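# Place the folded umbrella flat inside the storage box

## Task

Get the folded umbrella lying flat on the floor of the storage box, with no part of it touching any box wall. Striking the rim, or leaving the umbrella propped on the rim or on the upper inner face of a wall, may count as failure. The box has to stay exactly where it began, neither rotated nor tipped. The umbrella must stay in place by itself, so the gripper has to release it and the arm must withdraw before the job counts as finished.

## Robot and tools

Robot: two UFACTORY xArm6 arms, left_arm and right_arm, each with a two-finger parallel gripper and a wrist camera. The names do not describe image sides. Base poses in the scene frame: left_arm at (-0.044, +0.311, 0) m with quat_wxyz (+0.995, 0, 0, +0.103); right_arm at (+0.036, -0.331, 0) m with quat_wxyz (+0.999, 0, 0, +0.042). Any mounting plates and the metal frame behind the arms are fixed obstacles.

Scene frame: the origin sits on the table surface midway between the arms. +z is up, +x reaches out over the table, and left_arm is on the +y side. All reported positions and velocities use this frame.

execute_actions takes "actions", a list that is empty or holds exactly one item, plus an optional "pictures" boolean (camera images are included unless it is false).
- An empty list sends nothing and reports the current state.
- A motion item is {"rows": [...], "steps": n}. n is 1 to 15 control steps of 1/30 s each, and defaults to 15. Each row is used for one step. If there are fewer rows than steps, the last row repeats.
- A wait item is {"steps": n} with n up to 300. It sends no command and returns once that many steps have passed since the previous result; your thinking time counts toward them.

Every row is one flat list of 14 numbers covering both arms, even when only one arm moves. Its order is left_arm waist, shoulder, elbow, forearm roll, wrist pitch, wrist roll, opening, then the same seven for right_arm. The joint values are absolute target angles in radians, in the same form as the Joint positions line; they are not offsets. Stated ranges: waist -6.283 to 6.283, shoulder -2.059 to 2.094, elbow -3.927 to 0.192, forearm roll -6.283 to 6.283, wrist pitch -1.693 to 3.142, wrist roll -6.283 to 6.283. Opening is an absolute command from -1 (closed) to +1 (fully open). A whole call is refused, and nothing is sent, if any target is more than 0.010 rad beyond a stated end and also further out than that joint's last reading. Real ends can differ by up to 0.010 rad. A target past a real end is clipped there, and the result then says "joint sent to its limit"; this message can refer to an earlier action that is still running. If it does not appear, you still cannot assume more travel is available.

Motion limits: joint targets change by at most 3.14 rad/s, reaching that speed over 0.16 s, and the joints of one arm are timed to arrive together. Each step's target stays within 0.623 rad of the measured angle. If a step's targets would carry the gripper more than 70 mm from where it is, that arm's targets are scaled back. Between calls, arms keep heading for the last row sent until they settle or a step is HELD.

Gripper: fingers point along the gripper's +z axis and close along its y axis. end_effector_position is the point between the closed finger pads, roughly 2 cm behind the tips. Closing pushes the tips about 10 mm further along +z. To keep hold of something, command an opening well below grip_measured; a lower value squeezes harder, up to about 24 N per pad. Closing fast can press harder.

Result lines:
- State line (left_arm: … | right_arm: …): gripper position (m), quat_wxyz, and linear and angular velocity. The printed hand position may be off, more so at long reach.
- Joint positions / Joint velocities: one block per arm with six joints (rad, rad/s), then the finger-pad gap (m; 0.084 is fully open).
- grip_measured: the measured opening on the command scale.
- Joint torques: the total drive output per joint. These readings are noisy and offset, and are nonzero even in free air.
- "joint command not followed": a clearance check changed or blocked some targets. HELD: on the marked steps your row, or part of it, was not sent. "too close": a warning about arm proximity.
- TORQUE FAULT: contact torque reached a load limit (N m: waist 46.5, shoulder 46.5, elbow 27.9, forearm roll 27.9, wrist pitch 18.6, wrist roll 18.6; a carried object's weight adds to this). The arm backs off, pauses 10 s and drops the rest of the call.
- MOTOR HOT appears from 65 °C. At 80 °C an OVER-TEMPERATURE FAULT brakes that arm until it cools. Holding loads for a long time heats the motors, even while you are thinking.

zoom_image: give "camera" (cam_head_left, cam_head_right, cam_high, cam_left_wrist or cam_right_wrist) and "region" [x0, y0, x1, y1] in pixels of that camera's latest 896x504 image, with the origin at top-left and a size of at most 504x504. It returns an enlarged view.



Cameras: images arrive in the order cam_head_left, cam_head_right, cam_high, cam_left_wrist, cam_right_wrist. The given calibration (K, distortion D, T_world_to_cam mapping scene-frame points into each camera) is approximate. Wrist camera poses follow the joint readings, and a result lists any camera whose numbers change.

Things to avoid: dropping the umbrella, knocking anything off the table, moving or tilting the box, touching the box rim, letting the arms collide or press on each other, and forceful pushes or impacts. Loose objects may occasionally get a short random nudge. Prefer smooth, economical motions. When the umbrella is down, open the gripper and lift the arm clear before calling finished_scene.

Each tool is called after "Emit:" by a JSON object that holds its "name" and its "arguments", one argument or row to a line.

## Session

Emit:
{"name": "show_instructions", "arguments": {

}}

Reference images for this scene: manual page 1, manual page 2, manual page 3, manual page 4.

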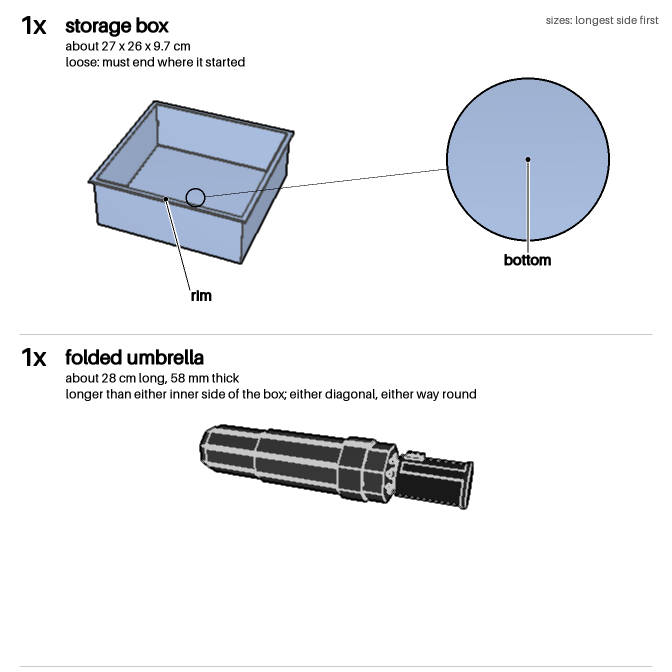

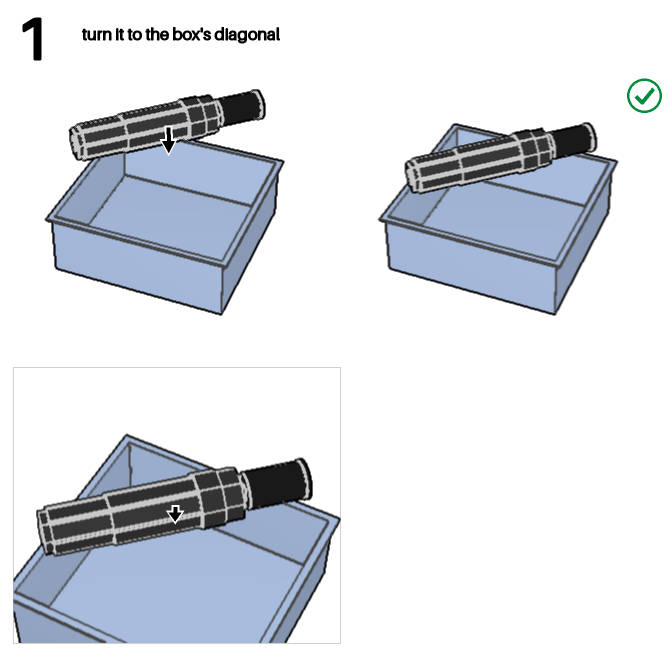

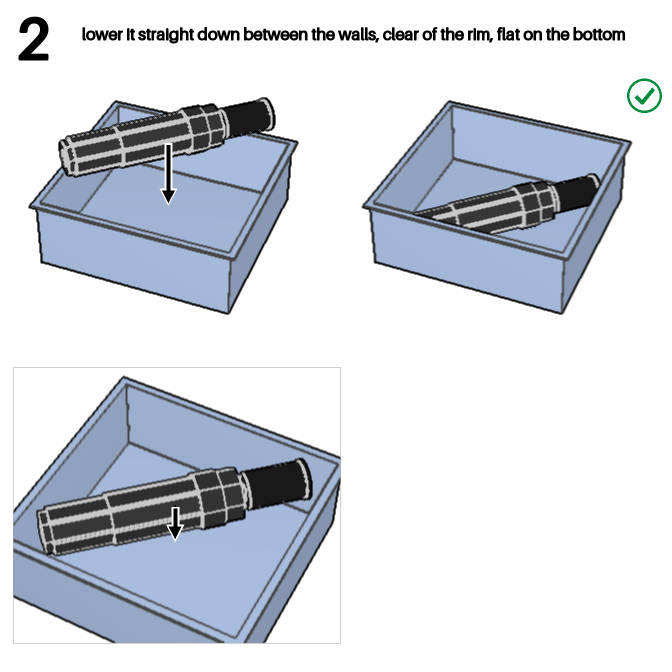

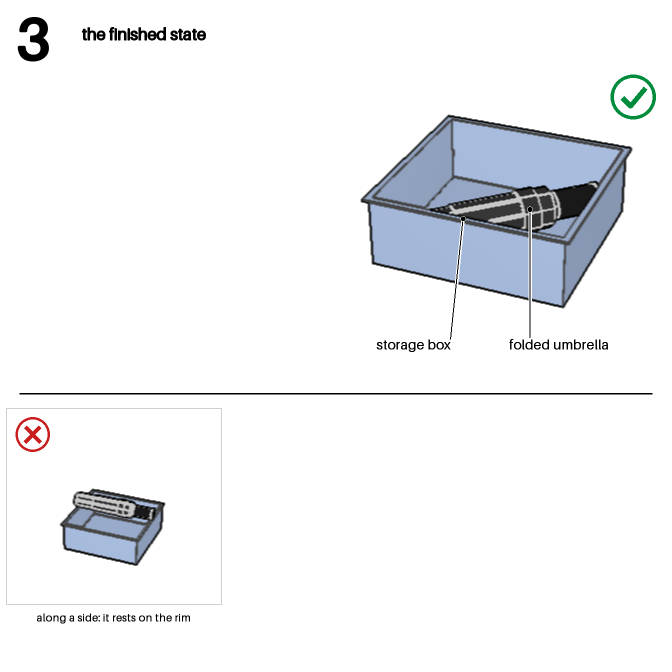

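Emit:
{"name": "execute_actions", "arguments": {
  "actions": []
}}

Scene clock: 0.00 s of 3960.00 s.
left_arm: end_effector_position=(+0.4369, +0.0291, +0.1984) grip_measured=+1.00 end_effector_quat_wxyz=(+0.119, -0.640, +0.692, -0.312) end_effector_velocity=(-0.001, +0.000, -0.002) end_effector_angular_velocity=(+0.001, +0.003, +0.001) | right_arm: end_effector_position=(+0.6462, -0.6379, +0.2771) grip_measured=+1.00 end_effector_quat_wxyz=(+0.510, +0.771, -0.201, +0.326) end_effector_velocity=(-0.000, -0.000, +0.000) end_effector_angular_velocity=(-0.000, -0.000, -0.002)
Joint positions: left_arm=[-0.697  0.007 -0.744  0.357  0.06   0.807  0.084] | right_arm=[-0.303  0.4   -1.38  -1.63   0.981  1.358  0.084]
Joint velocities: left_arm=[-0.     0.001  0.002 -0.001  0.     0.    -0.   ] | right_arm=[-0.     0.    -0.     0.001  0.002  0.    -0.   ]
Joint torques (N m, as the arm reports them, + toward a larger angle): no reading
Motor temperatures (°C, as the motors report them): left_arm=[35 35 39 38 38 42] | right_arm=[36 36 40 37 41 37]
camera_calibration (this result's frames):
cam_left_wrist: T_world_to_cam=[[-0.805776, -0.016375, -0.591994, 0.501331], [0.155792, 0.958548, -0.238566, 0.0193644], [0.571362, -0.284459, -0.769824, 0.0422232], [0, 0, 0, 1]] pos_world=[0.376819, 0.00165836, 0.333909]
cam_right_wrist: T_world_to_cam=[[-0.636473, -0.393134, 0.663587, 0.00970224], [-0.712132, -0.030938, -0.701364, 0.705364], [0.29626, -0.918961, -0.260272, -0.577153], [0, 0, 0, 1]] pos_world=[0.679475, -0.504744, 0.338062]

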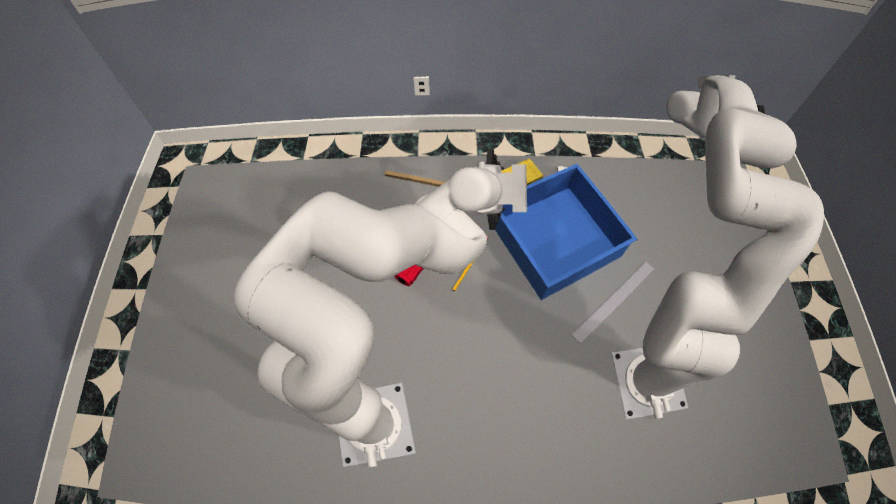

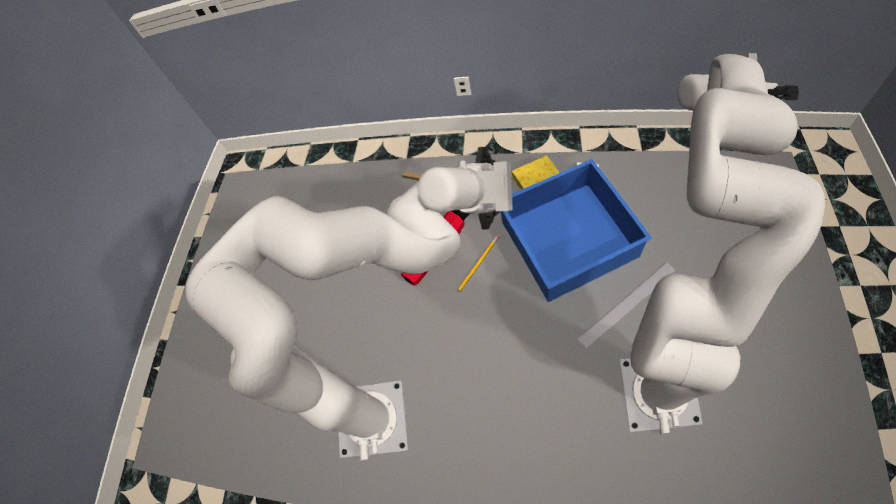

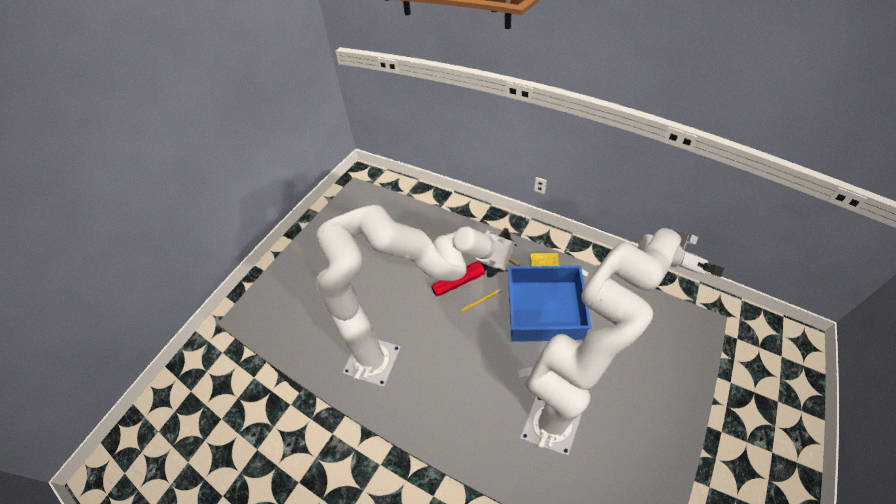

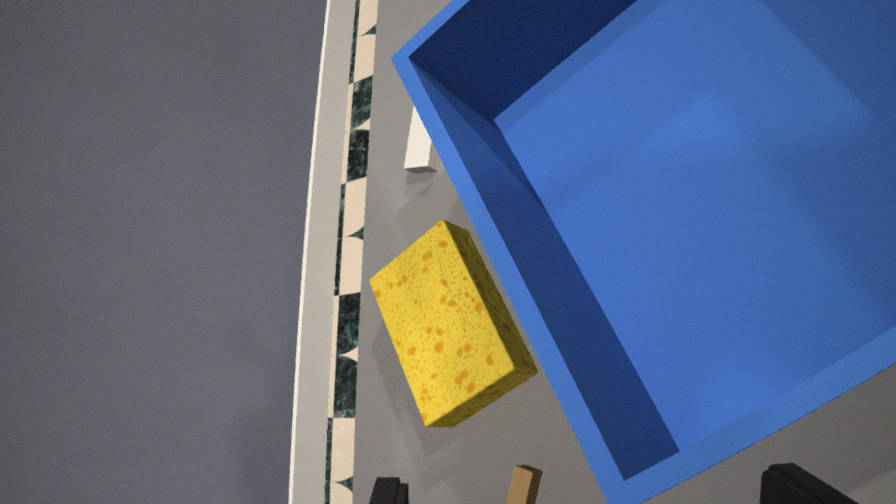

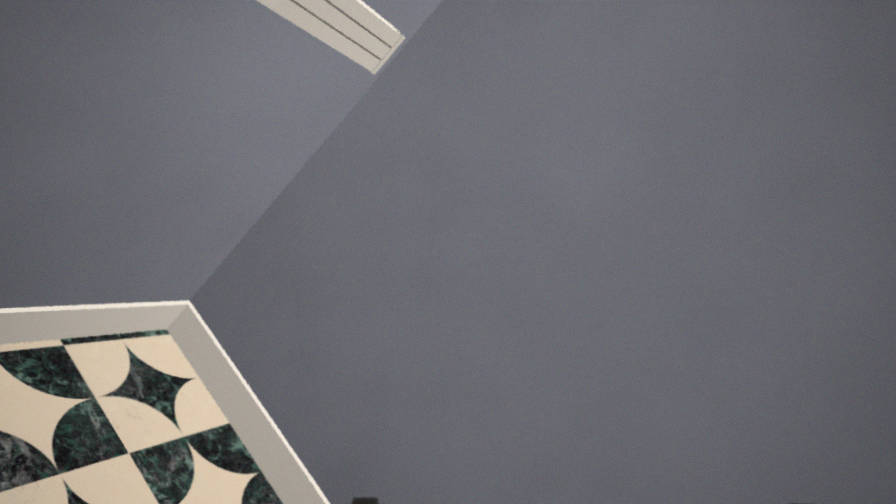

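Emit:
{"name": "zoom_image", "arguments": {
  "camera": "cam_head_left",
  "region": [370, 140, 660, 320]
}}

Emit:
{"name": "zoom_image", "arguments": {
  "camera": "cam_head_right",
  "region": [380, 140, 670, 320]
}}

Emit:
{"name": "zoom_image", "arguments": {
  "camera": "cam_high",
  "region": [410, 220, 610, 360]
}}

Region (370, 140, 660, 320) of cam_head_left's 896x504 image, scaled by 1.738, with more detail than that image has; it fills the top 313 rows of this view, and the rest is white.

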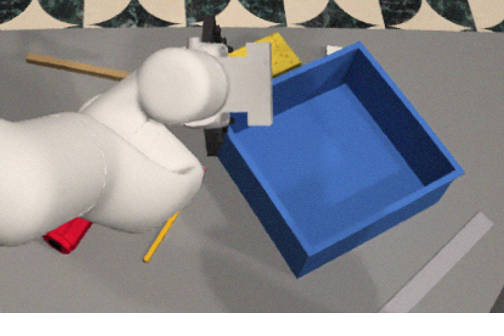

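Region (380, 140, 670, 320) of cam_head_right's 896x504 image, scaled by 1.738, with more detail than that image has; it fills the top 313 rows of this view, and the rest is white.

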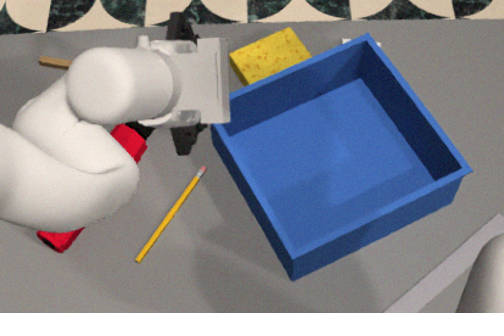

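Region (410, 220, 610, 360) of cam_high's 896x504 image, scaled by 2.520, with more detail than that image has; it fills the top 353 rows of this view, and the rest is white.

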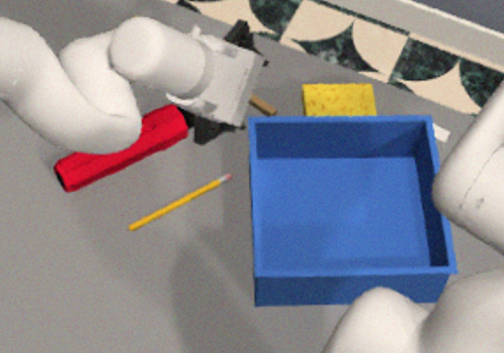

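Emit:
{"name": "zoom_image", "arguments": {
  "camera": "cam_left_wrist",
  "region": [370, 0, 570, 150]
}}

Emit:
{"name": "zoom_image", "arguments": {
  "camera": "cam_left_wrist",
  "region": [540, 384, 740, 504]
}}

Region (370, 0, 570, 150) of cam_left_wrist's 896x504 image, scaled by 2.520, with more detail than that image has; it fills the top 378 rows of this view, and the rest is white.

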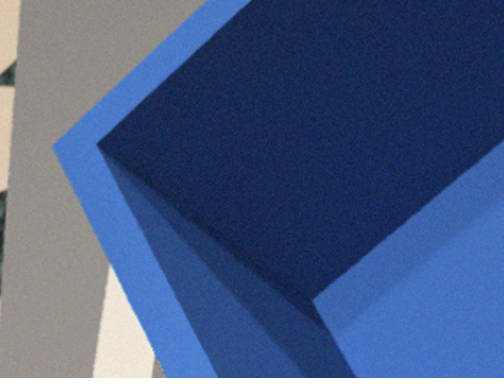

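Region (540, 384, 740, 504) of cam_left_wrist's 896x504 image, scaled by 2.520, with more detail than that image has; it fills the top 302 rows of this view, and the rest is white.

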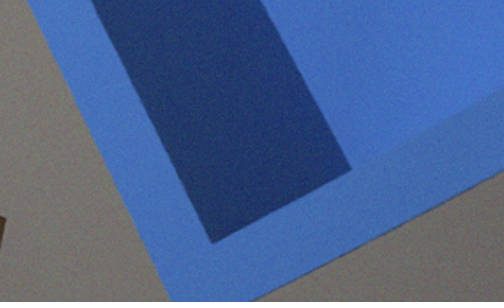

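Emit:
{"name": "zoom_image", "arguments": {
  "camera": "cam_head_left",
  "region": [380, 245, 460, 305]
}}

Emit:
{"name": "zoom_image", "arguments": {
  "camera": "cam_head_right",
  "region": [385, 195, 505, 305]
}}

Emit:
{"name": "zoom_image", "arguments": {
  "camera": "cam_high",
  "region": [420, 235, 520, 310]
}}

Region (380, 245, 460, 305) of cam_head_left's 896x504 image, scaled by 6.300, with more detail than that image has; it fills the top 378 rows of this view, and the rest is white.

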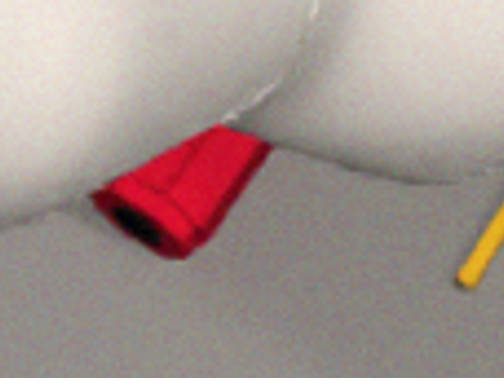

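Region (385, 195, 505, 305) of cam_head_right's 896x504 image, scaled by 4.200, with more detail than that image has; it fills the top 462 rows of this view, and the rest is white.

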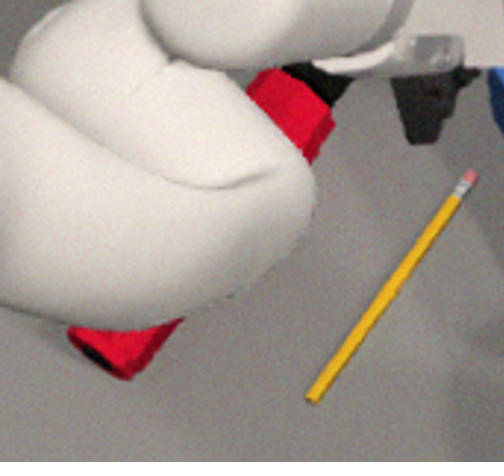

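Region (420, 235, 520, 310) of cam_high's 896x504 image, scaled by 5.040, with more detail than that image has; it fills the top 378 rows of this view, and the rest is white.

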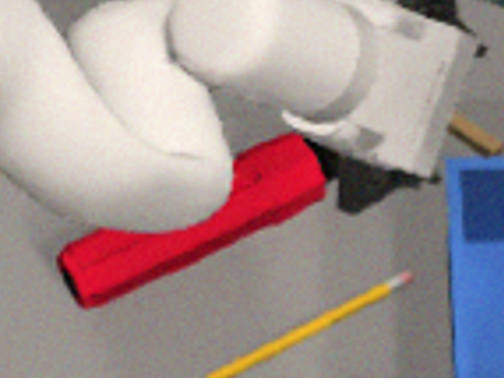

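Emit:
{"name": "execute_actions", "arguments": {
  "actions": [
    {"rows":[[-0.505,0.0351,-1.1008,0,1.0657,0.2823,1,-0.303,0.4,-1.38,-1.63,0.981,1.358,1]],"steps":15}
  ],
  "pictures": false
}}

Emit:
{"name": "execute_actions", "arguments": {
  "actions": [
    {"steps":15}
  ],
  "pictures": true
}}

Scene clock: 119.97 s of 3960.00 s.
left_arm: end_effector_position=(+0.4374, +0.1583, +0.2017) grip_measured=+1.00 end_effector_quat_wxyz=(-0.015, +0.942, -0.328, +0.065) end_effector_velocity=(-0.285, +0.162, -0.047) end_effector_angular_velocity=(+0.076, +1.589, +1.143) | right_arm: end_effector_position=(+0.6462, -0.6378, +0.2769) grip_measured=+1.00 end_effector_quat_wxyz=(+0.509, +0.771, -0.201, +0.326) end_effector_velocity=(-0.000, -0.000, -0.000) end_effector_angular_velocity=(-0.001, +0.001, -0.001)
Joint positions: left_arm=[-0.522  0.032 -1.066  0.035  0.902  0.334  0.084] | right_arm=[-0.303  0.4   -1.38  -1.63   0.981  1.358  0.084]
Joint velocities: left_arm=[ 0.23   0.041 -0.417 -0.434  1.928 -0.639  0.   ] | right_arm=[ 0.     0.     0.    -0.     0.001 -0.     0.   ]
Joint torques (N m, as the arm reports them, + toward a larger angle): left_arm=[ -3.55 -18.44 -22.43   0.98  -3.14   0.19] | right_arm=[ -2.34 -27.38 -10.33   0.04   0.03  -0.27]
Motor temperatures (°C, as the motors report them): left_arm=[35 36 41 38 38 42] | right_arm=[36 37 42 37 41 37]
Steps of this call (steps 1 to 90: nothing new was sent; then 116.47 s passed at rest; steps 91 to 105: all 15 steps of this action). Readings (joint positions):
91: left_arm=[-0.697 0.007 -0.744 0.357 0.060 0.807] | right_arm=[-0.303 0.400 -1.380 -1.630 0.981 1.358]
92: left_arm=[-0.696 0.007 -0.746 0.354 0.066 0.802] | right_arm=[-0.303 0.400 -1.380 -1.630 0.981 1.358]
94: left_arm=[-0.681 0.011 -0.775 0.322 0.123 0.754] | right_arm=[-0.303 0.400 -1.380 -1.630 0.981 1.358]
98: left_arm=[-0.615 0.018 -0.897 0.205 0.346 0.585] | right_arm=[-0.303 0.400 -1.380 -1.630 0.981 1.358]
105: the state above

Scene clock: 120.47 s of 3960.00 s.
left_arm: end_effector_position=(+0.4114, +0.1698, +0.2000) grip_measured=+1.00 end_effector_quat_wxyz=(-0.000, +0.958, -0.287, +0.000) end_effector_velocity=(-0.001, +0.001, -0.001) end_effector_angular_velocity=(+0.000, +0.005, +0.004) | right_arm: end_effector_position=(+0.6462, -0.6378, +0.2769) grip_measured=+1.00 end_effector_quat_wxyz=(+0.509, +0.771, -0.201, +0.326) end_effector_velocity=(+0.000, +0.000, -0.000) end_effector_angular_velocity=(+0.001, -0.000, -0.001)
Joint positions: left_arm=[-0.505  0.035 -1.101  0.     1.065  0.282  0.084] | right_arm=[-0.303  0.4   -1.38  -1.63   0.981  1.358  0.084]
Joint velocities: left_arm=[ 0.002  0.     0.001 -0.001  0.004 -0.001 -0.   ] | right_arm=[ 0.     0.    -0.     0.001  0.    -0.     0.   ]
Joint torques (N m, as the arm reports them, + toward a larger angle): left_arm=[ -0.03 -18.86 -23.88   0.24  -1.98   0.03] | right_arm=[ -2.27 -27.48 -10.39  -0.01   0.01  -0.32]
Motor temperatures (°C, as the motors report them): left_arm=[35 36 41 38 38 42] | right_arm=[36 37 42 37 41 37]
Steps of this call (steps 1 to 15: the robot went on to your last target). Readings (joint positions):
1: left_arm=[-0.516 0.033 -1.078 0.022 0.960 0.315] | right_arm=[-0.303 0.400 -1.380 -1.630 0.981 1.358]
2: left_arm=[-0.511 0.034 -1.087 0.013 1.003 0.302] | right_arm=[-0.303 0.400 -1.380 -1.630 0.981 1.358]
4: left_arm=[-0.507 0.035 -1.096 0.004 1.046 0.289] | right_arm=[-0.303 0.400 -1.380 -1.630 0.981 1.358]
8: left_arm=[-0.506 0.035 -1.100 0.001 1.063 0.283] | right_arm=[-0.303 0.400 -1.380 -1.630 0.981 1.358]
15: the state above
camera_calibration (this result's frames):
cam_left_wrist: T_world_to_cam=[[-0.55087, -0.834531, -0.0100701, 0.401741], [-0.834517, 0.550941, -0.00670416, 0.319105], [0.0111429, 0.00471056, -0.999927, 0.325448], [0, 0, 0, 1]] pos_world=[0.483979, 0.157924, 0.331609]
cam_right_wrist: T_world_to_cam=[[-0.636353, -0.393444, 0.663518, 0.00965021], [-0.712248, -0.0306437, -0.701259, 0.705418], [0.296239, -0.918838, -0.26073, -0.576923], [0, 0, 0, 1]] pos_world=[0.67948, -0.504685, 0.337856]

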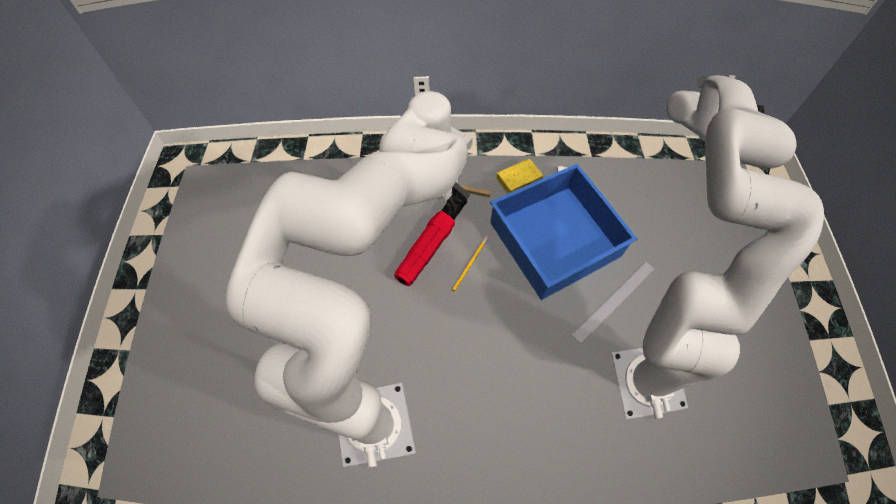

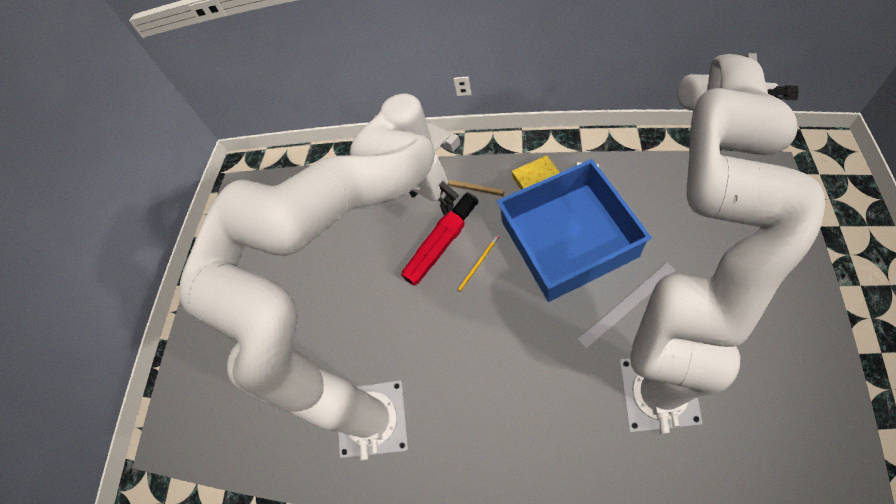

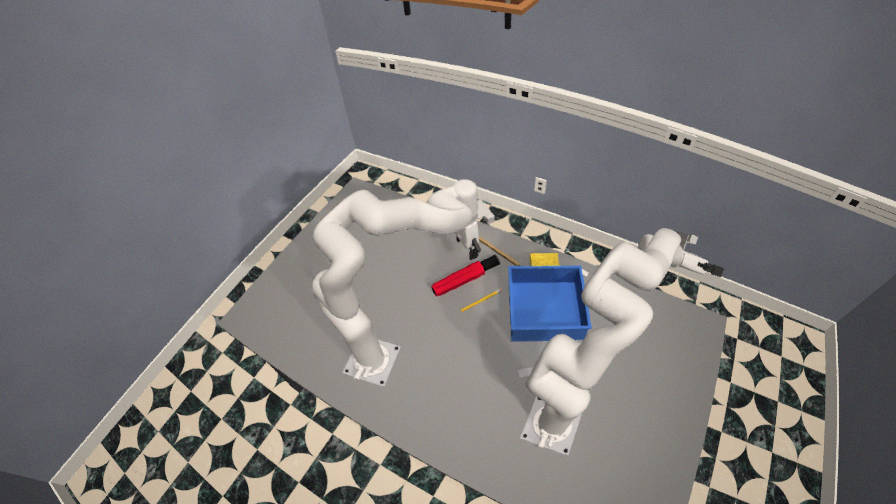

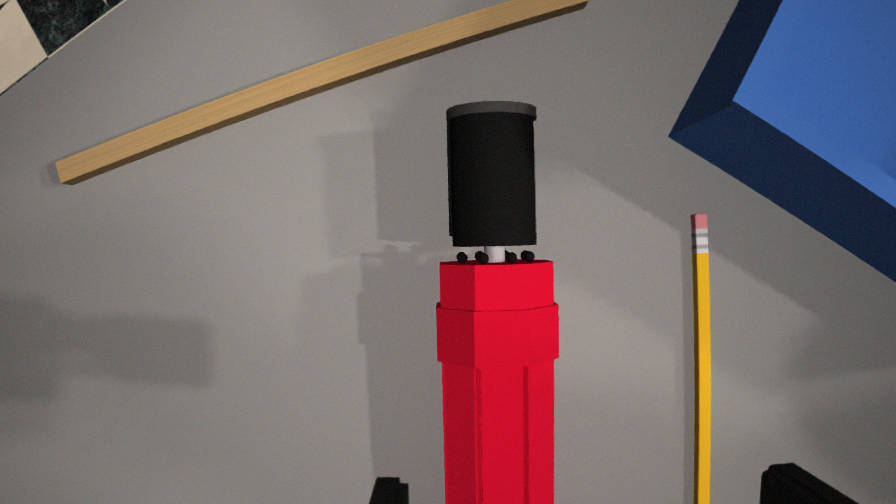

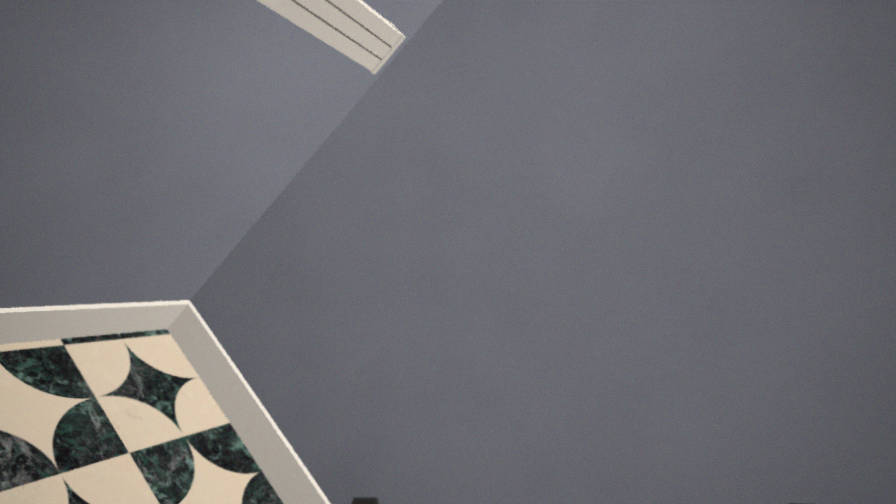

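Emit:
{"name": "zoom_image", "arguments": {
  "camera": "cam_left_wrist",
  "region": [400, 80, 600, 300]
}}

Emit:
{"name": "zoom_image", "arguments": {
  "camera": "cam_left_wrist",
  "region": [360, 290, 830, 504]
}}

Region (400, 80, 600, 300) of cam_left_wrist's 896x504 image, scaled by 2.291, with more detail than that image has; it fills the left 458 columns of this view, and the rest is white.

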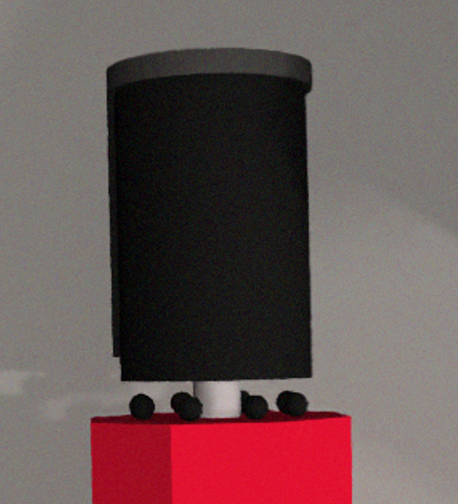

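Region (360, 290, 830, 504) of cam_left_wrist's 896x504 image, scaled by 1.072, with more detail than that image has; it fills the top 229 rows of this view, and the rest is white.

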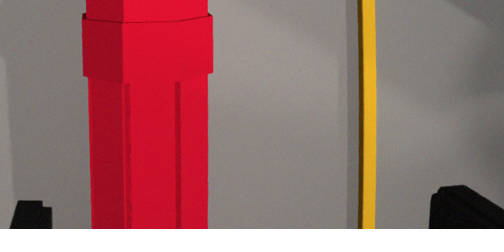

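Emit:
{"name": "execute_actions", "arguments": {
  "actions": []
}}

Scene clock: 211.60 s of 3960.00 s.
left_arm: end_effector_position=(+0.4115, +0.1700, +0.2000) grip_measured=+1.00 end_effector_quat_wxyz=(+0.000, +0.958, -0.287, +0.000) end_effector_velocity=(+0.000, -0.000, +0.000) end_effector_angular_velocity=(-0.001, -0.001, +0.001) | right_arm: end_effector_position=(+0.6462, -0.6378, +0.2769) grip_measured=+1.00 end_effector_quat_wxyz=(+0.509, +0.771, -0.201, +0.326) end_effector_velocity=(-0.000, -0.000, -0.000) end_effector_angular_velocity=(+0.001, -0.001, -0.001)
Joint positions: left_arm=[-0.505  0.035 -1.101  0.     1.066  0.282  0.084] | right_arm=[-0.303  0.4   -1.38  -1.63   0.981  1.358  0.084]
Joint velocities: left_arm=[ 0.    -0.    -0.    -0.001 -0.001 -0.     0.   ] | right_arm=[-0.    -0.    -0.     0.    -0.     0.001  0.   ]
Joint torques (N m, as the arm reports them, + toward a larger angle): left_arm=[  0.15 -18.05 -23.83   0.12  -2.     0.13] | right_arm=[ -2.13 -27.48 -10.28  -0.1    0.01  -0.31]
Motor temperatures (°C, as the motors report them): left_arm=[35 36 41 38 38 42] | right_arm=[36 37 42 37 41 37]
Steps of this call (steps 1 to 15: the robot went on to your last target; steps 16 to 130: nothing new was sent; then 86.80 s passed at rest). Readings (joint positions):
1: left_arm=[-0.505 0.035 -1.101 0.000 1.065 0.282] | right_arm=[-0.303 0.400 -1.380 -1.630 0.981 1.358]
2: left_arm=[-0.505 0.035 -1.101 0.000 1.065 0.282] | right_arm=[-0.303 0.400 -1.380 -1.630 0.981 1.358]
4: left_arm=[-0.505 0.035 -1.101 0.000 1.066 0.282] | right_arm=[-0.303 0.400 -1.380 -1.630 0.981 1.358]
8: left_arm=[-0.505 0.035 -1.101 0.000 1.066 0.282] | right_arm=[-0.303 0.400 -1.380 -1.630 0.981 1.358]
130: the state above
All arms were judged still, so your last target was given up. Only a new action makes them travel on or press farther. Fingers that are still opening or closing keep moving.
camera_calibration (this result's frames):
cam_left_wrist: T_world_to_cam=[[-0.550407, -0.834838, -0.00990252, 0.4017], [-0.834825, 0.550477, -0.00657728, 0.319217], [0.0109421, 0.00464668, -0.999929, 0.325615], [0, 0, 0, 1]] pos_world=[0.484026, 0.15812, 0.331669]
cam_right_wrist: T_world_to_cam=[[-0.636353, -0.393444, 0.663518, 0.0096502], [-0.712248, -0.030644, -0.701259, 0.705418], [0.296239, -0.918838, -0.260729, -0.576923], [0, 0, 0, 1]] pos_world=[0.67948, -0.504685, 0.337856]

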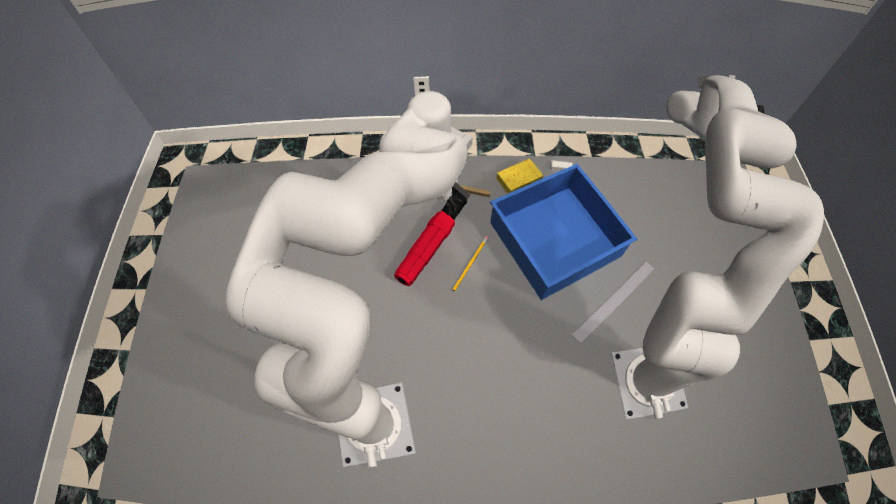

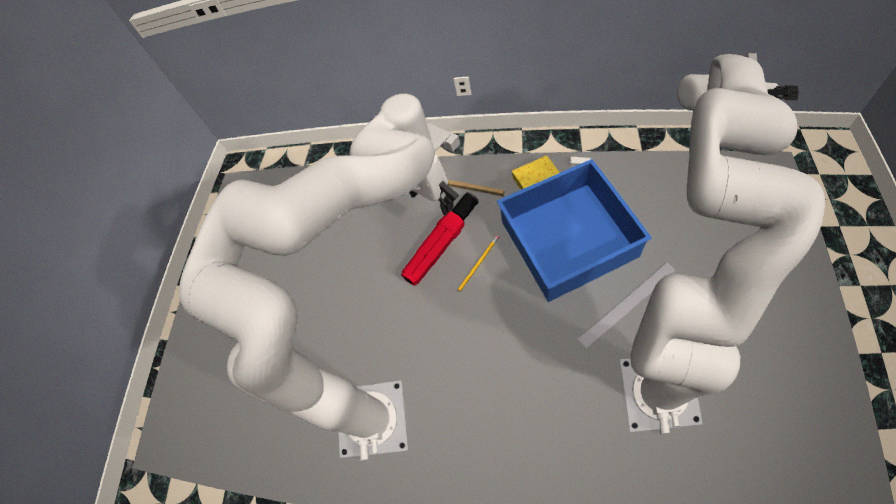

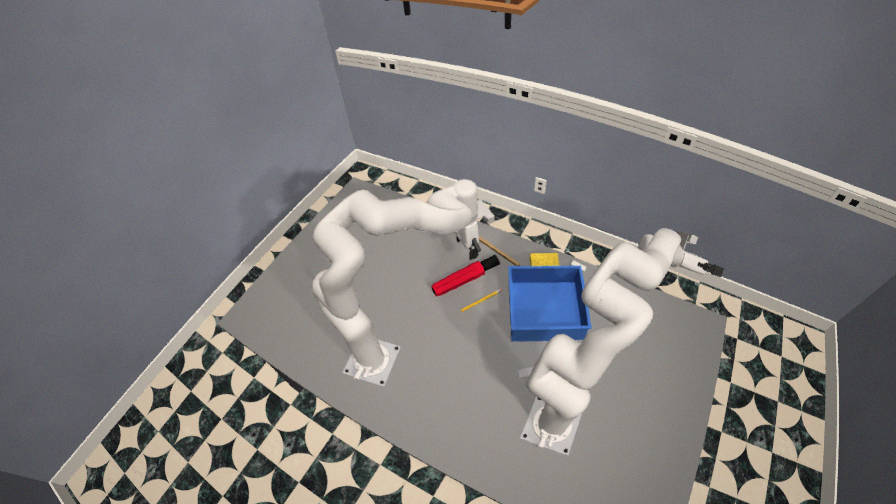

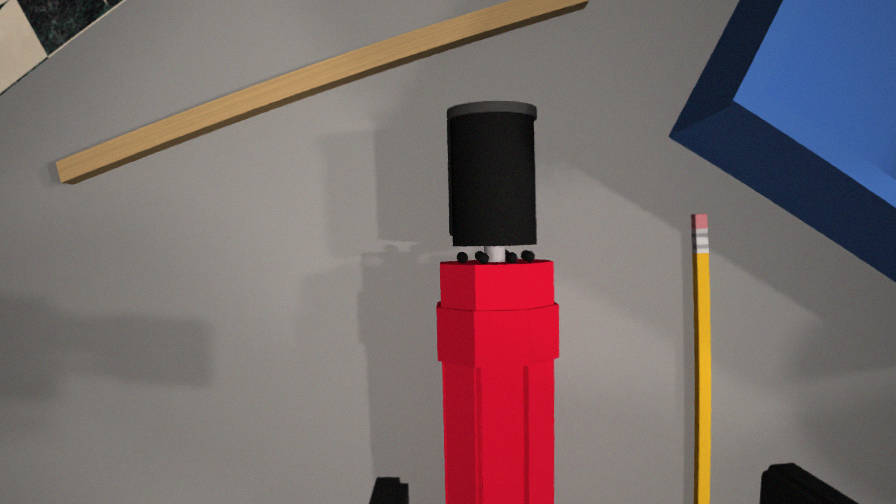

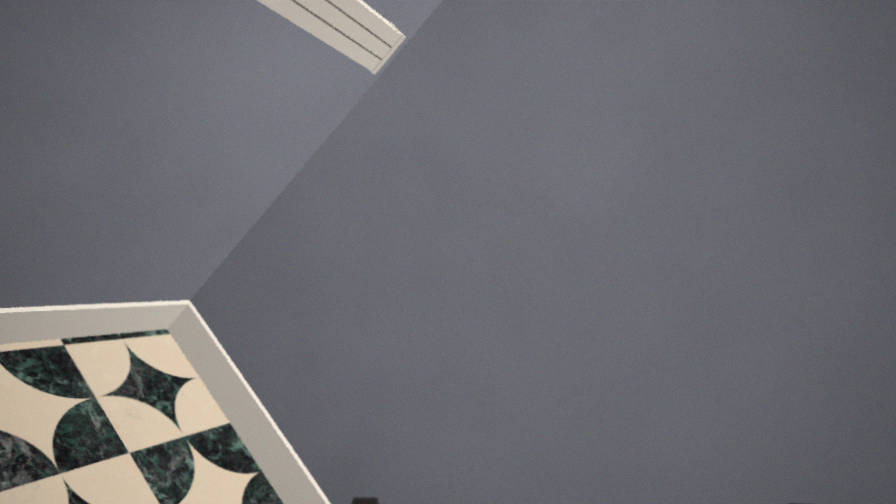

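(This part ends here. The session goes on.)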